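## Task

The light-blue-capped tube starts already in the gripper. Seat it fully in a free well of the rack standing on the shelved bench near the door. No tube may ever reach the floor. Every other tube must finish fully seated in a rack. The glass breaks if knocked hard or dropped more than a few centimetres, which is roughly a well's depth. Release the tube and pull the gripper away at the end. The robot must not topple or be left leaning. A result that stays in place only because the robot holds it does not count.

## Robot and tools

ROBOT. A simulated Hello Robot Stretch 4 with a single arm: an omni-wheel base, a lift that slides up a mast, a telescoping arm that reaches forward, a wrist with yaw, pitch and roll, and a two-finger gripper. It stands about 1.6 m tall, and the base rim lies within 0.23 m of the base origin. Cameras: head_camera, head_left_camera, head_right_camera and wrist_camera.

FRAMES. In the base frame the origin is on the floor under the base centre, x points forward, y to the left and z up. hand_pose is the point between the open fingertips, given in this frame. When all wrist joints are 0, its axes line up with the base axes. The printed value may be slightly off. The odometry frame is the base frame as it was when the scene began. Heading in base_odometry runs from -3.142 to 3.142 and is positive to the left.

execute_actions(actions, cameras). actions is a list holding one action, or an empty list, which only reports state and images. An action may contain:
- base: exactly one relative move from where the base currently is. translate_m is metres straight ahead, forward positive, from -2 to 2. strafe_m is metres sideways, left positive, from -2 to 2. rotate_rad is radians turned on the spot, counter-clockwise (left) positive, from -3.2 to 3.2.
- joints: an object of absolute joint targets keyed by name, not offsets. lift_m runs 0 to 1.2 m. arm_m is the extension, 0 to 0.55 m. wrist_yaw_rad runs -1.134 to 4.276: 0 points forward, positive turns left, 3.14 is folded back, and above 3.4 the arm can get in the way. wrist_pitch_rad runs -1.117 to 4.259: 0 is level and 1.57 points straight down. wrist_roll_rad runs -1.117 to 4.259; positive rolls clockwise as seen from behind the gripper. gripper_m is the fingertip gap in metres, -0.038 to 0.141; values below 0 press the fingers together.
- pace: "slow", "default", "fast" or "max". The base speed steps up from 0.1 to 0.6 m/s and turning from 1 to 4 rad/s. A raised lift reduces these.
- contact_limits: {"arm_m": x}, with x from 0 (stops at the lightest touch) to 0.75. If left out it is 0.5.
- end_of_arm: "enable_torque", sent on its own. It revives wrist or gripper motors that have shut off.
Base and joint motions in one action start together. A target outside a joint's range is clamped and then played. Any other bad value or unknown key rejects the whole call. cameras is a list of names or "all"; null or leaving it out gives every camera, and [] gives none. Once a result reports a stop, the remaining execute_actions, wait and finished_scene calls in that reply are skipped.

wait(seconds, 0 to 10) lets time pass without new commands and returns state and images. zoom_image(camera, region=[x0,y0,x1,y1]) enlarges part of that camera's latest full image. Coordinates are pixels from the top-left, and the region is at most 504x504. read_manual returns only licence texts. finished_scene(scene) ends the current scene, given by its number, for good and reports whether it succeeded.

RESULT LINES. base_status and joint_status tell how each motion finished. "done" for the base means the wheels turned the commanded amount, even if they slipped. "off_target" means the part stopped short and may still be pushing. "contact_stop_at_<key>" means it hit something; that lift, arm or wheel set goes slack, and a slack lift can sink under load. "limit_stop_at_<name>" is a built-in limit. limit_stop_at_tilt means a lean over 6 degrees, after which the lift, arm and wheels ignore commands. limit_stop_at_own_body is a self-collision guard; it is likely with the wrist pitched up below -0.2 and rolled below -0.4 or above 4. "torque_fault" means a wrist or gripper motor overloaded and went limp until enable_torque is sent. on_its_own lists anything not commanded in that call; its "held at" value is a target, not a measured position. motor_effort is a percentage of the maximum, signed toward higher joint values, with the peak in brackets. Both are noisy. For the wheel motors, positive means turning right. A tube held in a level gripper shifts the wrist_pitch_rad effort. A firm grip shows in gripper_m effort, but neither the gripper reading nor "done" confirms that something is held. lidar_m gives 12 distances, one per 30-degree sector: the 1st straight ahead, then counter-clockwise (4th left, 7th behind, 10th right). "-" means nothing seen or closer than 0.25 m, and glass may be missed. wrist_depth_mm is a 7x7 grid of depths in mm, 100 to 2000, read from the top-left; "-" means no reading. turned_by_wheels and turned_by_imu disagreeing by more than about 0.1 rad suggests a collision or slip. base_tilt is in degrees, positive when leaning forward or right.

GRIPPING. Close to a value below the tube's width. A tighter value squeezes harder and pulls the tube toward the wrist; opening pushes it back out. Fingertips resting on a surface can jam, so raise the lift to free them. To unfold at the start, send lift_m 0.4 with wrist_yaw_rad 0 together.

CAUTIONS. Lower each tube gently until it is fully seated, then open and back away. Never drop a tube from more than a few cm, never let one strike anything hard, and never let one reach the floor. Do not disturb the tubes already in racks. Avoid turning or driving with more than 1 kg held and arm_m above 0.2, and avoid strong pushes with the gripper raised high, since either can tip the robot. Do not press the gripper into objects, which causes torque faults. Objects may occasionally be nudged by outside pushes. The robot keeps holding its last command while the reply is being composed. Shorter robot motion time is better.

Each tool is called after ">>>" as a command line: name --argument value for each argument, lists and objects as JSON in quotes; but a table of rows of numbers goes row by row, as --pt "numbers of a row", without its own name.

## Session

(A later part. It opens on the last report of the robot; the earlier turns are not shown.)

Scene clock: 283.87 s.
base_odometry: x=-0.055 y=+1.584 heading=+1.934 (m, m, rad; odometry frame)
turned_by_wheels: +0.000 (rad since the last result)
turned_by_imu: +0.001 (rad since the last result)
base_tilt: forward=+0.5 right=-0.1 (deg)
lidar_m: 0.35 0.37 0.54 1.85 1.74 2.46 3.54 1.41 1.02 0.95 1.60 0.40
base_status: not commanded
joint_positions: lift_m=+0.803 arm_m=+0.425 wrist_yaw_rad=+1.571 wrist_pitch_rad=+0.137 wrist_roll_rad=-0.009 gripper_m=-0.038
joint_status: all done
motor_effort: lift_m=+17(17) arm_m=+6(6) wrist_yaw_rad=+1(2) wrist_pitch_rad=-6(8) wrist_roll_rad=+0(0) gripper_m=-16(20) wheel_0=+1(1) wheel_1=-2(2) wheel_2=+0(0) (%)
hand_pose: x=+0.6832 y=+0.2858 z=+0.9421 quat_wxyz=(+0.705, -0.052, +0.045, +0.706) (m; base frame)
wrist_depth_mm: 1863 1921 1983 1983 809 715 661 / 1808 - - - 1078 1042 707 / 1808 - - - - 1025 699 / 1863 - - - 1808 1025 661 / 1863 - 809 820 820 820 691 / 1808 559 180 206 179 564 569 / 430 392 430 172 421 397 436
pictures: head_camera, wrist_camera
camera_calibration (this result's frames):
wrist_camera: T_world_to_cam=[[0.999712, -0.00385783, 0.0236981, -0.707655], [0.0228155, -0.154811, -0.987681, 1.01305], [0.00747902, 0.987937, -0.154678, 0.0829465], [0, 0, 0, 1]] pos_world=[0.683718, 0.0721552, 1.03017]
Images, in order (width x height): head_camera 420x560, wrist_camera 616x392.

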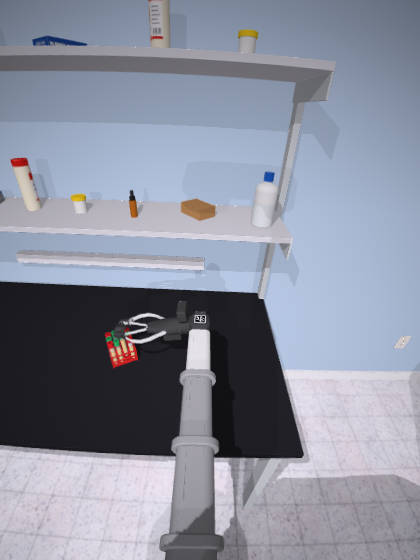

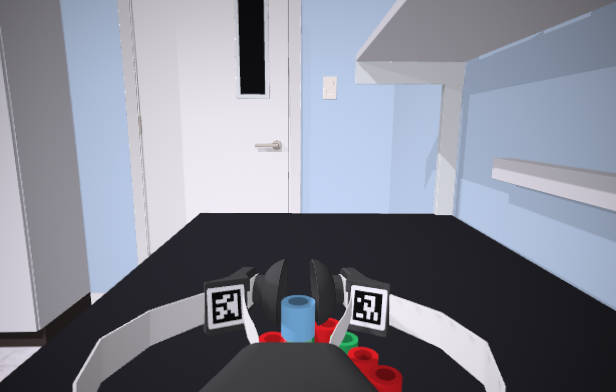

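>>> execute_actions --actions '[{"joints":{"lift_m":0.793},"pace":"slow"}]' --cameras '["head_camera","wrist_camera"]'

>>> zoom_image --camera "head_camera" --region '[95, 310, 155, 370]'

>>> zoom_image --camera "wrist_camera" --region '[200, 220, 430, 392]'

Scene clock: 295.80 s.
base_odometry: x=-0.055 y=+1.584 heading=+1.934 (m, m, rad; odometry frame)
turned_by_wheels: +0.000 (rad since the last result)
turned_by_imu: +0.001 (rad since the last result)
base_tilt: forward=+0.6 right=-0.1 (deg)
lidar_m: 0.35 0.38 0.52 1.83 1.73 2.45 3.55 1.38 1.01 0.96 1.58 0.39
base_status: not commanded
joint_positions: lift_m=+0.793 arm_m=+0.425 wrist_yaw_rad=+1.571 wrist_pitch_rad=+0.137 wrist_roll_rad=-0.009 gripper_m=-0.038
joint_status: all done
motor_effort: lift_m=+17(15) arm_m=+6(6) wrist_yaw_rad=+2(2) wrist_pitch_rad=-7(7) wrist_roll_rad=+0(0) gripper_m=-19(19) wheel_0=+1(1) wheel_1=-2(2) wheel_2=+0(0) (%)
hand_pose: x=+0.6832 y=+0.2858 z=+0.9321 quat_wxyz=(+0.705, -0.052, +0.045, +0.706) (m; base frame)
wrist_depth_mm: 1808 1983 - 1983 854 759 683 / 1808 - - - 1618 1025 707 / 1808 - - - - 1025 683 / 1863 - - - 1756 1025 661 / 1863 - 778 788 788 788 691 / 1808 539 180 207 179 544 549 / 413 377 413 172 377 379 418
pictures: head_camera, wrist_camera
camera_calibration (this result's frames):
wrist_camera: T_world_to_cam=[[0.999712, -0.00385792, 0.0236983, -0.707419], [0.0228156, -0.154811, -0.987681, 1.00318], [0.00747914, 0.987937, -0.154678, 0.0814005], [0, 0, 0, 1]] pos_world=[0.683718, 0.0721552, 1.02017]
Images, in order (width x height): head_camera 420x560, wrist_camera 616x392.

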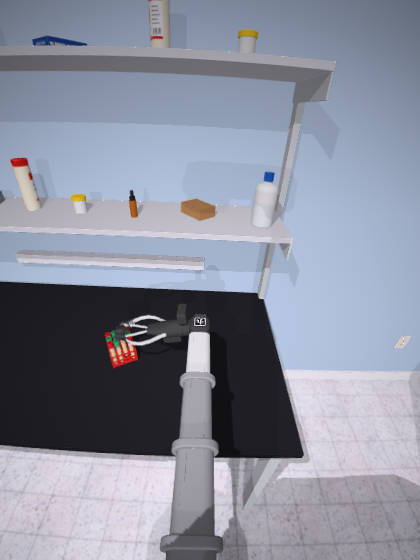

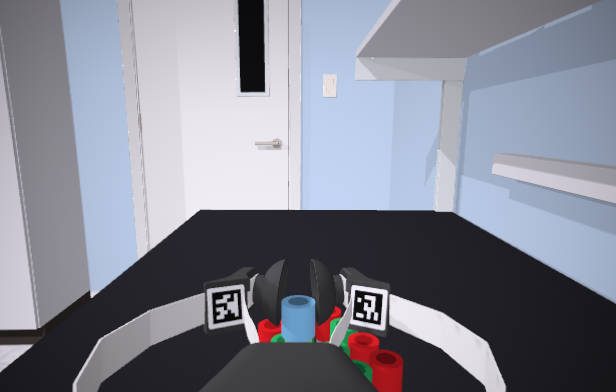

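Region (95, 310, 155, 370) of head_camera's 420x560 image, scaled by 8.400, with more detail than that image has.

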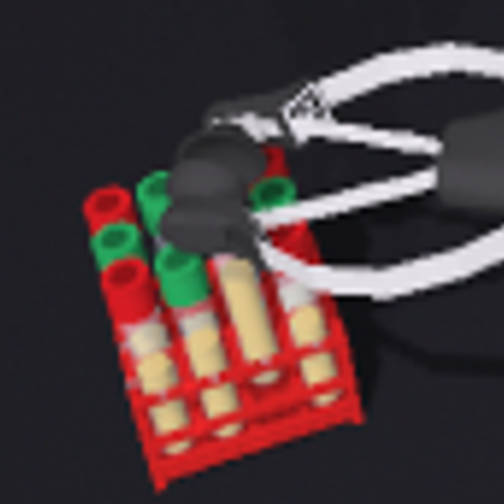

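Region (200, 220, 430, 392) of wrist_camera's 616x392 image, scaled by 2.191; it fills the top 377 rows of this view, and the rest is white.

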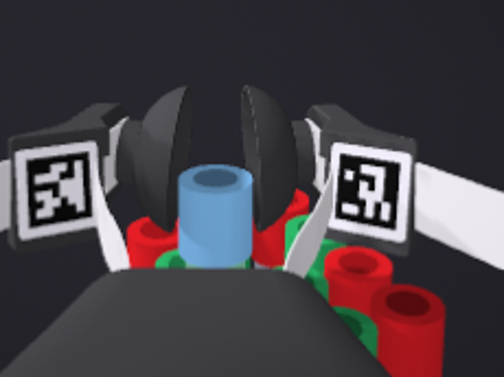

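>>> execute_actions --actions '[{"joints":{"lift_m":0.786},"pace":"slow"}]' --cameras '["head_camera","wrist_camera"]'

>>> zoom_image --camera "head_camera" --region '[95, 310, 155, 370]'

>>> zoom_image --camera "wrist_camera" --region '[200, 220, 430, 392]'

Scene clock: 304.60 s.
base_odometry: x=-0.055 y=+1.584 heading=+1.934 (m, m, rad; odometry frame)
turned_by_wheels: +0.000 (rad since the last result)
turned_by_imu: +0.001 (rad since the last result)
base_tilt: forward=+0.6 right=-0.1 (deg)
lidar_m: 0.36 0.37 0.53 1.85 1.72 2.44 3.58 1.41 1.03 0.99 1.61 0.39
base_status: not commanded
joint_positions: lift_m=+0.786 arm_m=+0.425 wrist_yaw_rad=+1.571 wrist_pitch_rad=+0.137 wrist_roll_rad=-0.009 gripper_m=-0.038
joint_status: all done
motor_effort: lift_m=+17(16) arm_m=+6(6) wrist_yaw_rad=+2(2) wrist_pitch_rad=-6(6) wrist_roll_rad=+0(0) gripper_m=-17(19) wheel_0=+1(1) wheel_1=-2(2) wheel_2=+0(0) (%)
hand_pose: x=+0.6832 y=+0.2858 z=+0.9251 quat_wxyz=(+0.705, -0.052, +0.045, +0.706) (m; base frame)
wrist_depth_mm: 1863 1983 1983 1983 878 778 691 / 1863 - - - 1576 1025 707 / 1808 - - - - 1025 683 / 1863 - - - 1756 1025 676 / 1808 - 750 759 768 768 683 / 1756 521 180 207 179 530 530 / 402 366 399 172 229 370 407
pictures: head_camera, wrist_camera
camera_calibration (this result's frames):
wrist_camera: T_world_to_cam=[[0.999712, -0.00385818, 0.0236981, -0.707254], [0.0228154, -0.154811, -0.987681, 0.996268], [0.00747937, 0.987937, -0.154678, 0.0803181], [0, 0, 0, 1]] pos_world=[0.683719, 0.0721551, 1.01318]
Images, in order (width x height): head_camera 420x560, wrist_camera 616x392.

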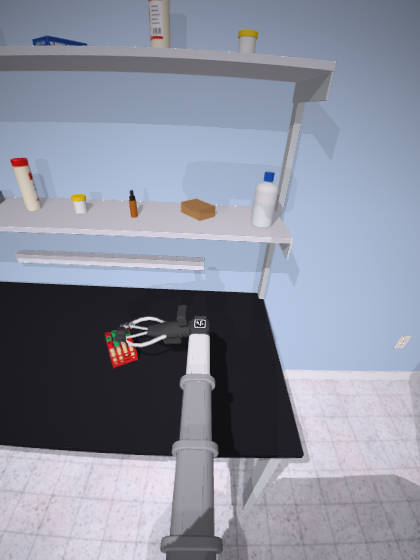

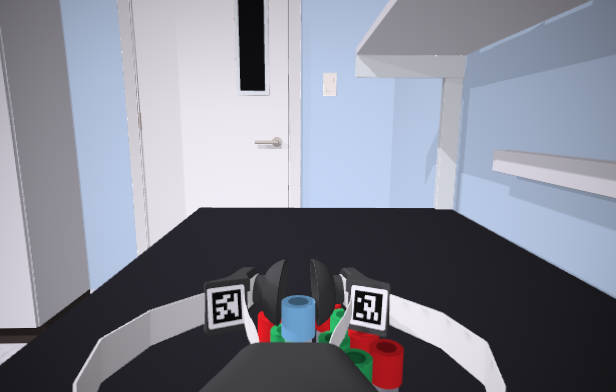

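Region (95, 310, 155, 370) of head_camera's 420x560 image, scaled by 8.400, with more detail than that image has.

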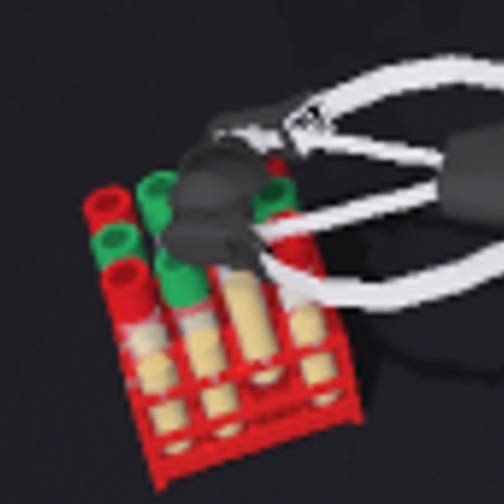

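Region (200, 220, 430, 392) of wrist_camera's 616x392 image, scaled by 2.191; it fills the top 377 rows of this view, and the rest is white.

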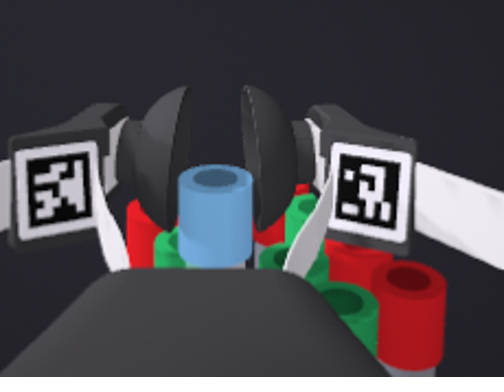

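>>> execute_actions --actions '[{"joints":{"gripper_m":-0.018},"pace":"slow"}]' --cameras '["head_camera","wrist_camera"]'

>>> zoom_image --camera "head_camera" --region '[95, 310, 155, 370]'

>>> zoom_image --camera "wrist_camera" --region '[200, 220, 430, 392]'

Scene clock: 311.20 s.
base_odometry: x=-0.055 y=+1.584 heading=+1.934 (m, m, rad; odometry frame)
turned_by_wheels: +0.000 (rad since the last result)
turned_by_imu: +0.001 (rad since the last result)
base_tilt: forward=+0.5 right=-0.1 (deg)
lidar_m: 0.34 0.35 0.52 1.86 1.75 2.46 3.58 1.42 1.01 0.96 1.63 0.38
base_status: not commanded
joint_positions: lift_m=+0.786 arm_m=+0.425 wrist_yaw_rad=+1.571 wrist_pitch_rad=+0.137 wrist_roll_rad=-0.009 gripper_m=-0.018
joint_status: all done
motor_effort: lift_m=+17(17) arm_m=+6(6) wrist_yaw_rad=+2(2) wrist_pitch_rad=-6(6) wrist_roll_rad=+0(1) gripper_m=-13(22) wheel_0=+1(1) wheel_1=-2(2) wheel_2=+0(0) (%)
hand_pose: x=+0.6832 y=+0.2858 z=+0.9251 quat_wxyz=(+0.705, -0.052, +0.045, +0.706) (m; base frame)
wrist_depth_mm: 1863 - 1983 1983 878 788 691 / 1808 - - - 1576 1025 707 / 1808 - - - - 1008 683 / 1863 - - - 1756 1025 676 / 1808 - 759 759 768 768 683 / 1808 525 185 213 182 530 535 / 402 366 399 182 227 370 407
pictures: head_camera, wrist_camera
camera_calibration (this result's frames):
wrist_camera: T_world_to_cam=[[0.999712, -0.00385829, 0.0236982, -0.707254], [0.0228155, -0.154811, -0.987681, 0.996268], [0.00747949, 0.987937, -0.154678, 0.0803181], [0, 0, 0, 1]] pos_world=[0.683719, 0.0721551, 1.01318]
Images, in order (width x height): head_camera 420x560, wrist_camera 616x392.

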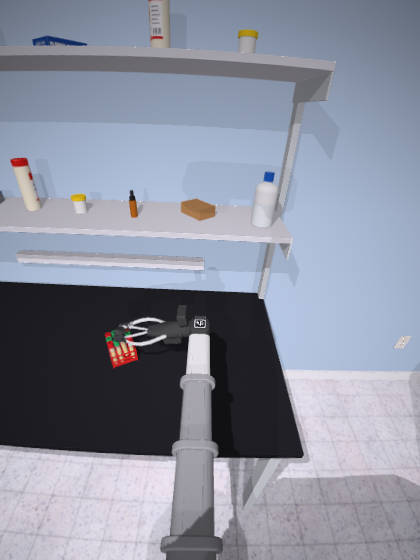

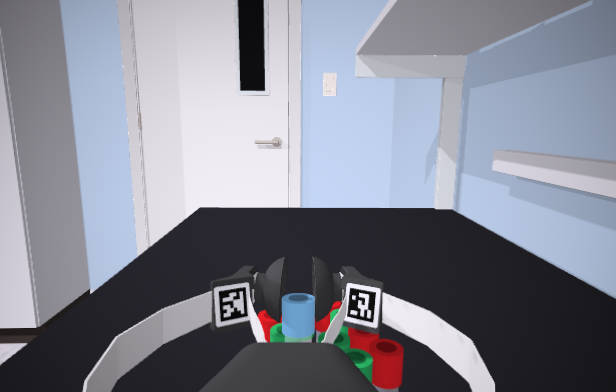

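Region (95, 310, 155, 370) of head_camera's 420x560 image, scaled by 8.400, with more detail than that image has.

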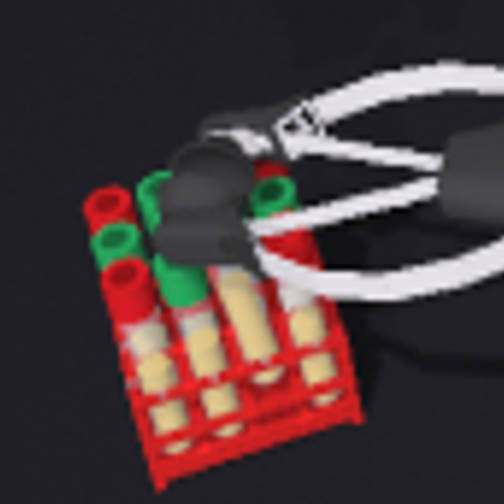

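Region (200, 220, 430, 392) of wrist_camera's 616x392 image, scaled by 2.191; it fills the top 377 rows of this view, and the rest is white.

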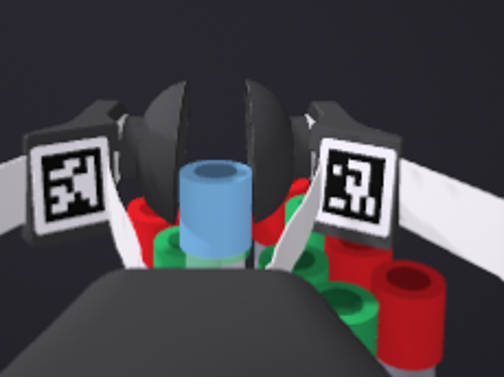

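>>> execute_actions --actions '[{"base":{"strafe_m":-0.012},"joints":{"gripper_m":-0.002},"pace":"slow"}]' --cameras '["head_camera","wrist_camera"]'

>>> zoom_image --camera "head_camera" --region '[90, 310, 150, 370]'

>>> zoom_image --camera "wrist_camera" --region '[200, 220, 430, 392]'

Scene clock: 318.20 s.
base_odometry: x=-0.044 y=+1.588 heading=+1.934 (m, m, rad; odometry frame)
turned_by_wheels: +0.000 (rad since the last result)
turned_by_imu: +0.001 (rad since the last result)
base_tilt: forward=+0.6 right=-0.1 (deg)
lidar_m: 0.35 0.40 0.51 1.85 1.77 2.50 3.72 1.40 1.03 0.97 1.55 0.39
base_status: done
joint_positions: lift_m=+0.786 arm_m=+0.425 wrist_yaw_rad=+1.571 wrist_pitch_rad=+0.137 wrist_roll_rad=-0.009 gripper_m=-0.002
joint_status: all done
motor_effort: lift_m=+17(17) arm_m=+6(6) wrist_yaw_rad=+2(2) wrist_pitch_rad=-5(8) wrist_roll_rad=+0(0) gripper_m=-11(13) wheel_0=+2(3) wheel_1=-1(4) wheel_2=+0(1) (%)
hand_pose: x=+0.6832 y=+0.2858 z=+0.9251 quat_wxyz=(+0.705, -0.052, +0.045, +0.706) (m; base frame)
wrist_depth_mm: 1808 1983 - 1983 891 788 691 / 1808 - - - 1618 1025 699 / 1863 - - - - 1008 683 / 1808 - - - 1576 1025 668 / 1808 - 759 759 768 768 691 / 1808 525 185 217 185 525 530 / 399 258 418 134 297 384 404
pictures: head_camera, wrist_camera
camera_calibration (this result's frames):
wrist_camera: T_world_to_cam=[[0.999712, -0.00385793, 0.0236982, -0.707254], [0.0228155, -0.154811, -0.987681, 0.996268], [0.00747914, 0.987937, -0.154678, 0.0803182], [0, 0, 0, 1]] pos_world=[0.683719, 0.0721552, 1.01318]
Images, in order (width x height): head_camera 420x560, wrist_camera 616x392.

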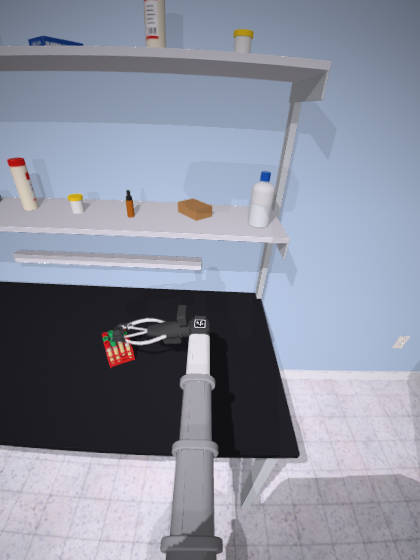

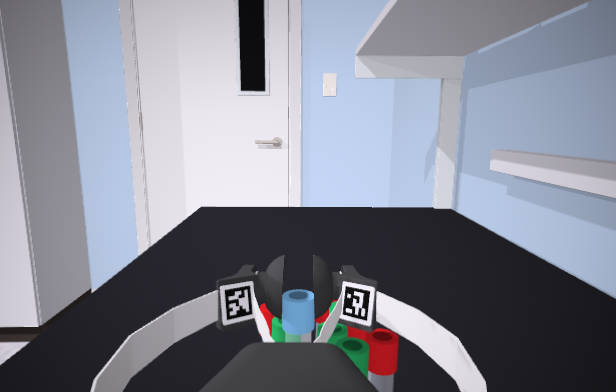

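Region (90, 310, 150, 370) of head_camera's 420x560 image, scaled by 8.400, with more detail than that image has.

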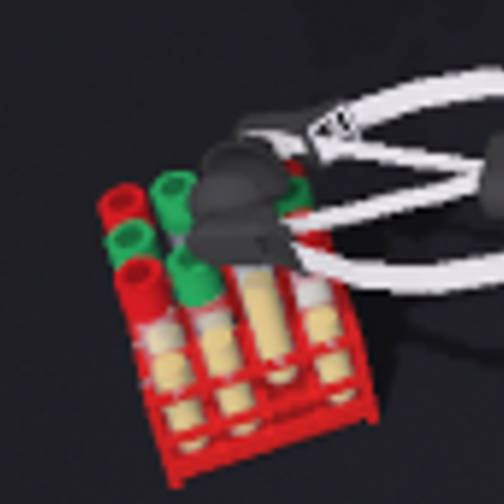

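Region (200, 220, 430, 392) of wrist_camera's 616x392 image, scaled by 2.191; it fills the top 377 rows of this view, and the rest is white.

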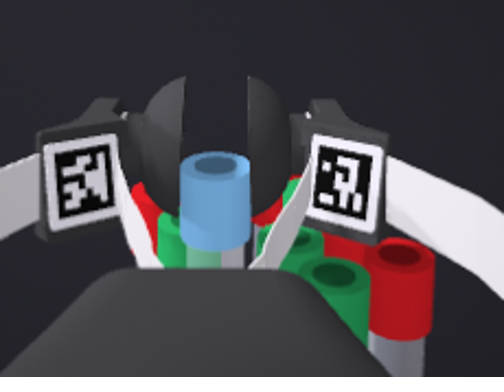

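Upright again. Release.

>>> execute_actions --actions '[{"base":{"strafe_m":-0.003},"joints":{"gripper_m":0.03},"pace":"slow"}]' --cameras '["wrist_camera"]'

>>> execute_actions --actions '[{"joints":{"lift_m":0.9}}]' --cameras '["head_camera"]'

>>> zoom_image --camera "head_camera" --region '[90, 310, 150, 370]'

Scene clock: 325.63 s.
base_odometry: x=-0.041 y=+1.589 heading=+1.934 (m, m, rad; odometry frame)
turned_by_wheels: +0.000 (rad since the last result)
turned_by_imu: +0.001 (rad since the last result)
base_tilt: forward=+0.6 right=-0.1 (deg)
lidar_m: 0.35 0.39 0.53 1.86 1.76 2.50 3.75 1.38 0.99 0.96 1.60 0.40
base_status: done
joint_positions: lift_m=+0.786 arm_m=+0.425 wrist_yaw_rad=+1.571 wrist_pitch_rad=+0.137 wrist_roll_rad=-0.009 gripper_m=+0.030
joint_status: all done
motor_effort: lift_m=+17(17) arm_m=+6(6) wrist_yaw_rad=+2(2) wrist_pitch_rad=-7(6) wrist_roll_rad=+0(1) gripper_m=-2(10) wheel_0=+1(5) wheel_1=-2(4) wheel_2=+0(0) (%)
hand_pose: x=+0.6832 y=+0.2858 z=+0.9251 quat_wxyz=(+0.705, -0.052, +0.045, +0.706) (m; base frame)
wrist_depth_mm: 1808 - 1983 1983 878 778 691 / 1863 - - - 1618 1025 707 / 1863 - - - 1983 1042 691 / 1808 - - - 1576 1025 668 / 1808 - 759 768 768 778 691 / 1808 521 191 250 191 535 535 / 399 366 418 133 229 397 407
pictures: wrist_camera
camera_calibration (this result's frames):
wrist_camera: T_world_to_cam=[[0.999712, -0.00385772, 0.023698, -0.707255], [0.0228154, -0.154811, -0.987681, 0.996268], [0.0074789, 0.987937, -0.154678, 0.0803183], [0, 0, 0, 1]] pos_world=[0.68372, 0.0721552, 1.01318]
Images, in order (width x height): wrist_camera 616x392.

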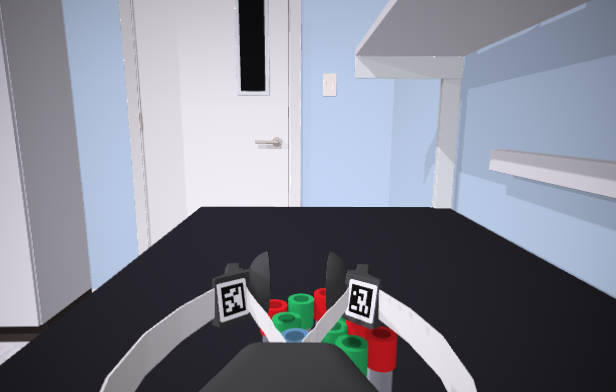

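Scene clock: 327.13 s.
base_odometry: x=-0.041 y=+1.589 heading=+1.934 (m, m, rad; odometry frame)
turned_by_wheels: +0.000 (rad since the last result)
turned_by_imu: +0.000 (rad since the last result)
base_tilt: forward=+0.5 right=-0.1 (deg)
lidar_m: 0.36 0.37 0.52 1.86 1.75 2.50 3.73 1.37 1.01 0.94 1.57 0.37
base_status: not commanded
joint_positions: lift_m=+0.900 arm_m=+0.425 wrist_yaw_rad=+1.571 wrist_pitch_rad=+0.137 wrist_roll_rad=-0.009 gripper_m=+0.030
joint_status: all done
motor_effort: lift_m=+22(24) arm_m=+6(6) wrist_yaw_rad=+2(2) wrist_pitch_rad=-7(7) wrist_roll_rad=+0(1) gripper_m=+0(4) wheel_0=+1(1) wheel_1=-2(2) wheel_2=+0(0) (%)
hand_pose: x=+0.6832 y=+0.2858 z=+1.0386 quat_wxyz=(+0.705, -0.052, +0.045, +0.706) (m; base frame)
wrist_depth_mm: 1808 1983 1983 1983 - 368 327 / 1863 - - - 1025 750 647 / 1808 - - - 1756 1025 707 / 1808 - - - - 1025 691 / 1863 - 1118 1118 1138 960 640 / 1808 - 191 732 192 778 699 / 1808 539 615 133 569 580 603
pictures: head_camera
Images, in order (width x height): head_camera 420x560.

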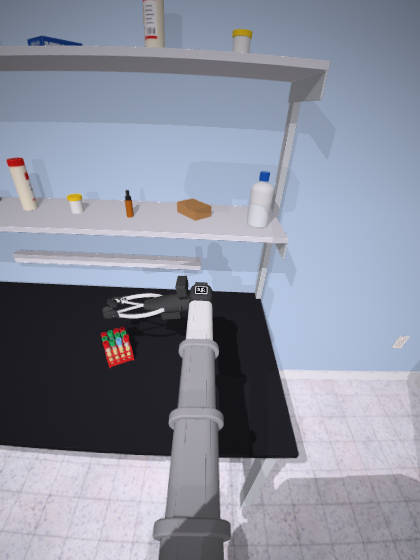

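Region (90, 310, 150, 370) of head_camera's 420x560 image, scaled by 8.400, with more detail than that image has.

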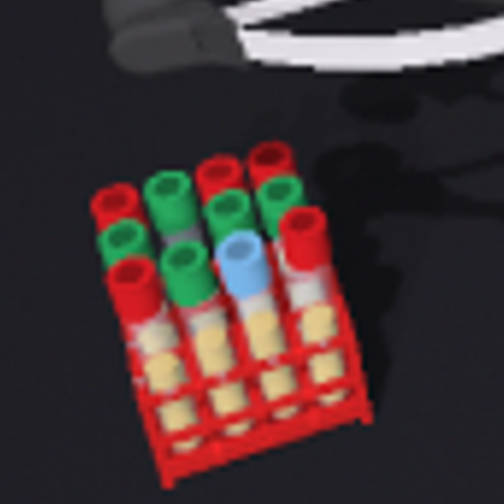

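Seated.

>>> execute_actions --actions '[{"joints":{"arm_m":0.1},"pace":"fast"}]' --cameras '[]'

>>> finished_scene --scene 1

Scene clock: 332.27 s.
base_odometry: x=-0.041 y=+1.589 heading=+1.934 (m, m, rad; odometry frame)
turned_by_wheels: +0.000 (rad since the last result)
turned_by_imu: +0.001 (rad since the last result)
base_tilt: forward=+0.6 right=-0.1 (deg)
lidar_m: 0.36 0.37 0.53 1.85 1.76 2.49 3.75 1.39 1.02 0.93 1.59 0.40
base_status: not commanded
joint_positions: lift_m=+0.900 arm_m=+0.101 wrist_yaw_rad=+1.571 wrist_pitch_rad=+0.137 wrist_roll_rad=-0.009 gripper_m=+0.030
joint_status: all done
motor_effort: lift_m=+22(22) arm_m=-7(6) wrist_yaw_rad=+0(2) wrist_pitch_rad=-6(5) wrist_roll_rad=+0(0) gripper_m=-6(0) wheel_0=+1(1) wheel_1=-2(2) wheel_2=+0(0) (%)
hand_pose: x=+0.3594 y=+0.2858 z=+1.0386 quat_wxyz=(+0.705, -0.052, +0.045, +0.706) (m; base frame)
wrist_depth_mm: 1576 1983 - 1983 - 1756 1098 / 1618 1983 - - - 1661 991 / 1708 1983 - - - 1756 1138 / 1708 1983 - - - 1756 1160 / 1756 1983 - - 1160 1160 1078 / 1808 1863 191 931 191 778 788 / 1808 1756 1983 133 569 585 603
pictures: none
No camera images: the call's "cameras" was empty. Leave "cameras" out to get every camera's image.

The scene is finished: the task was done.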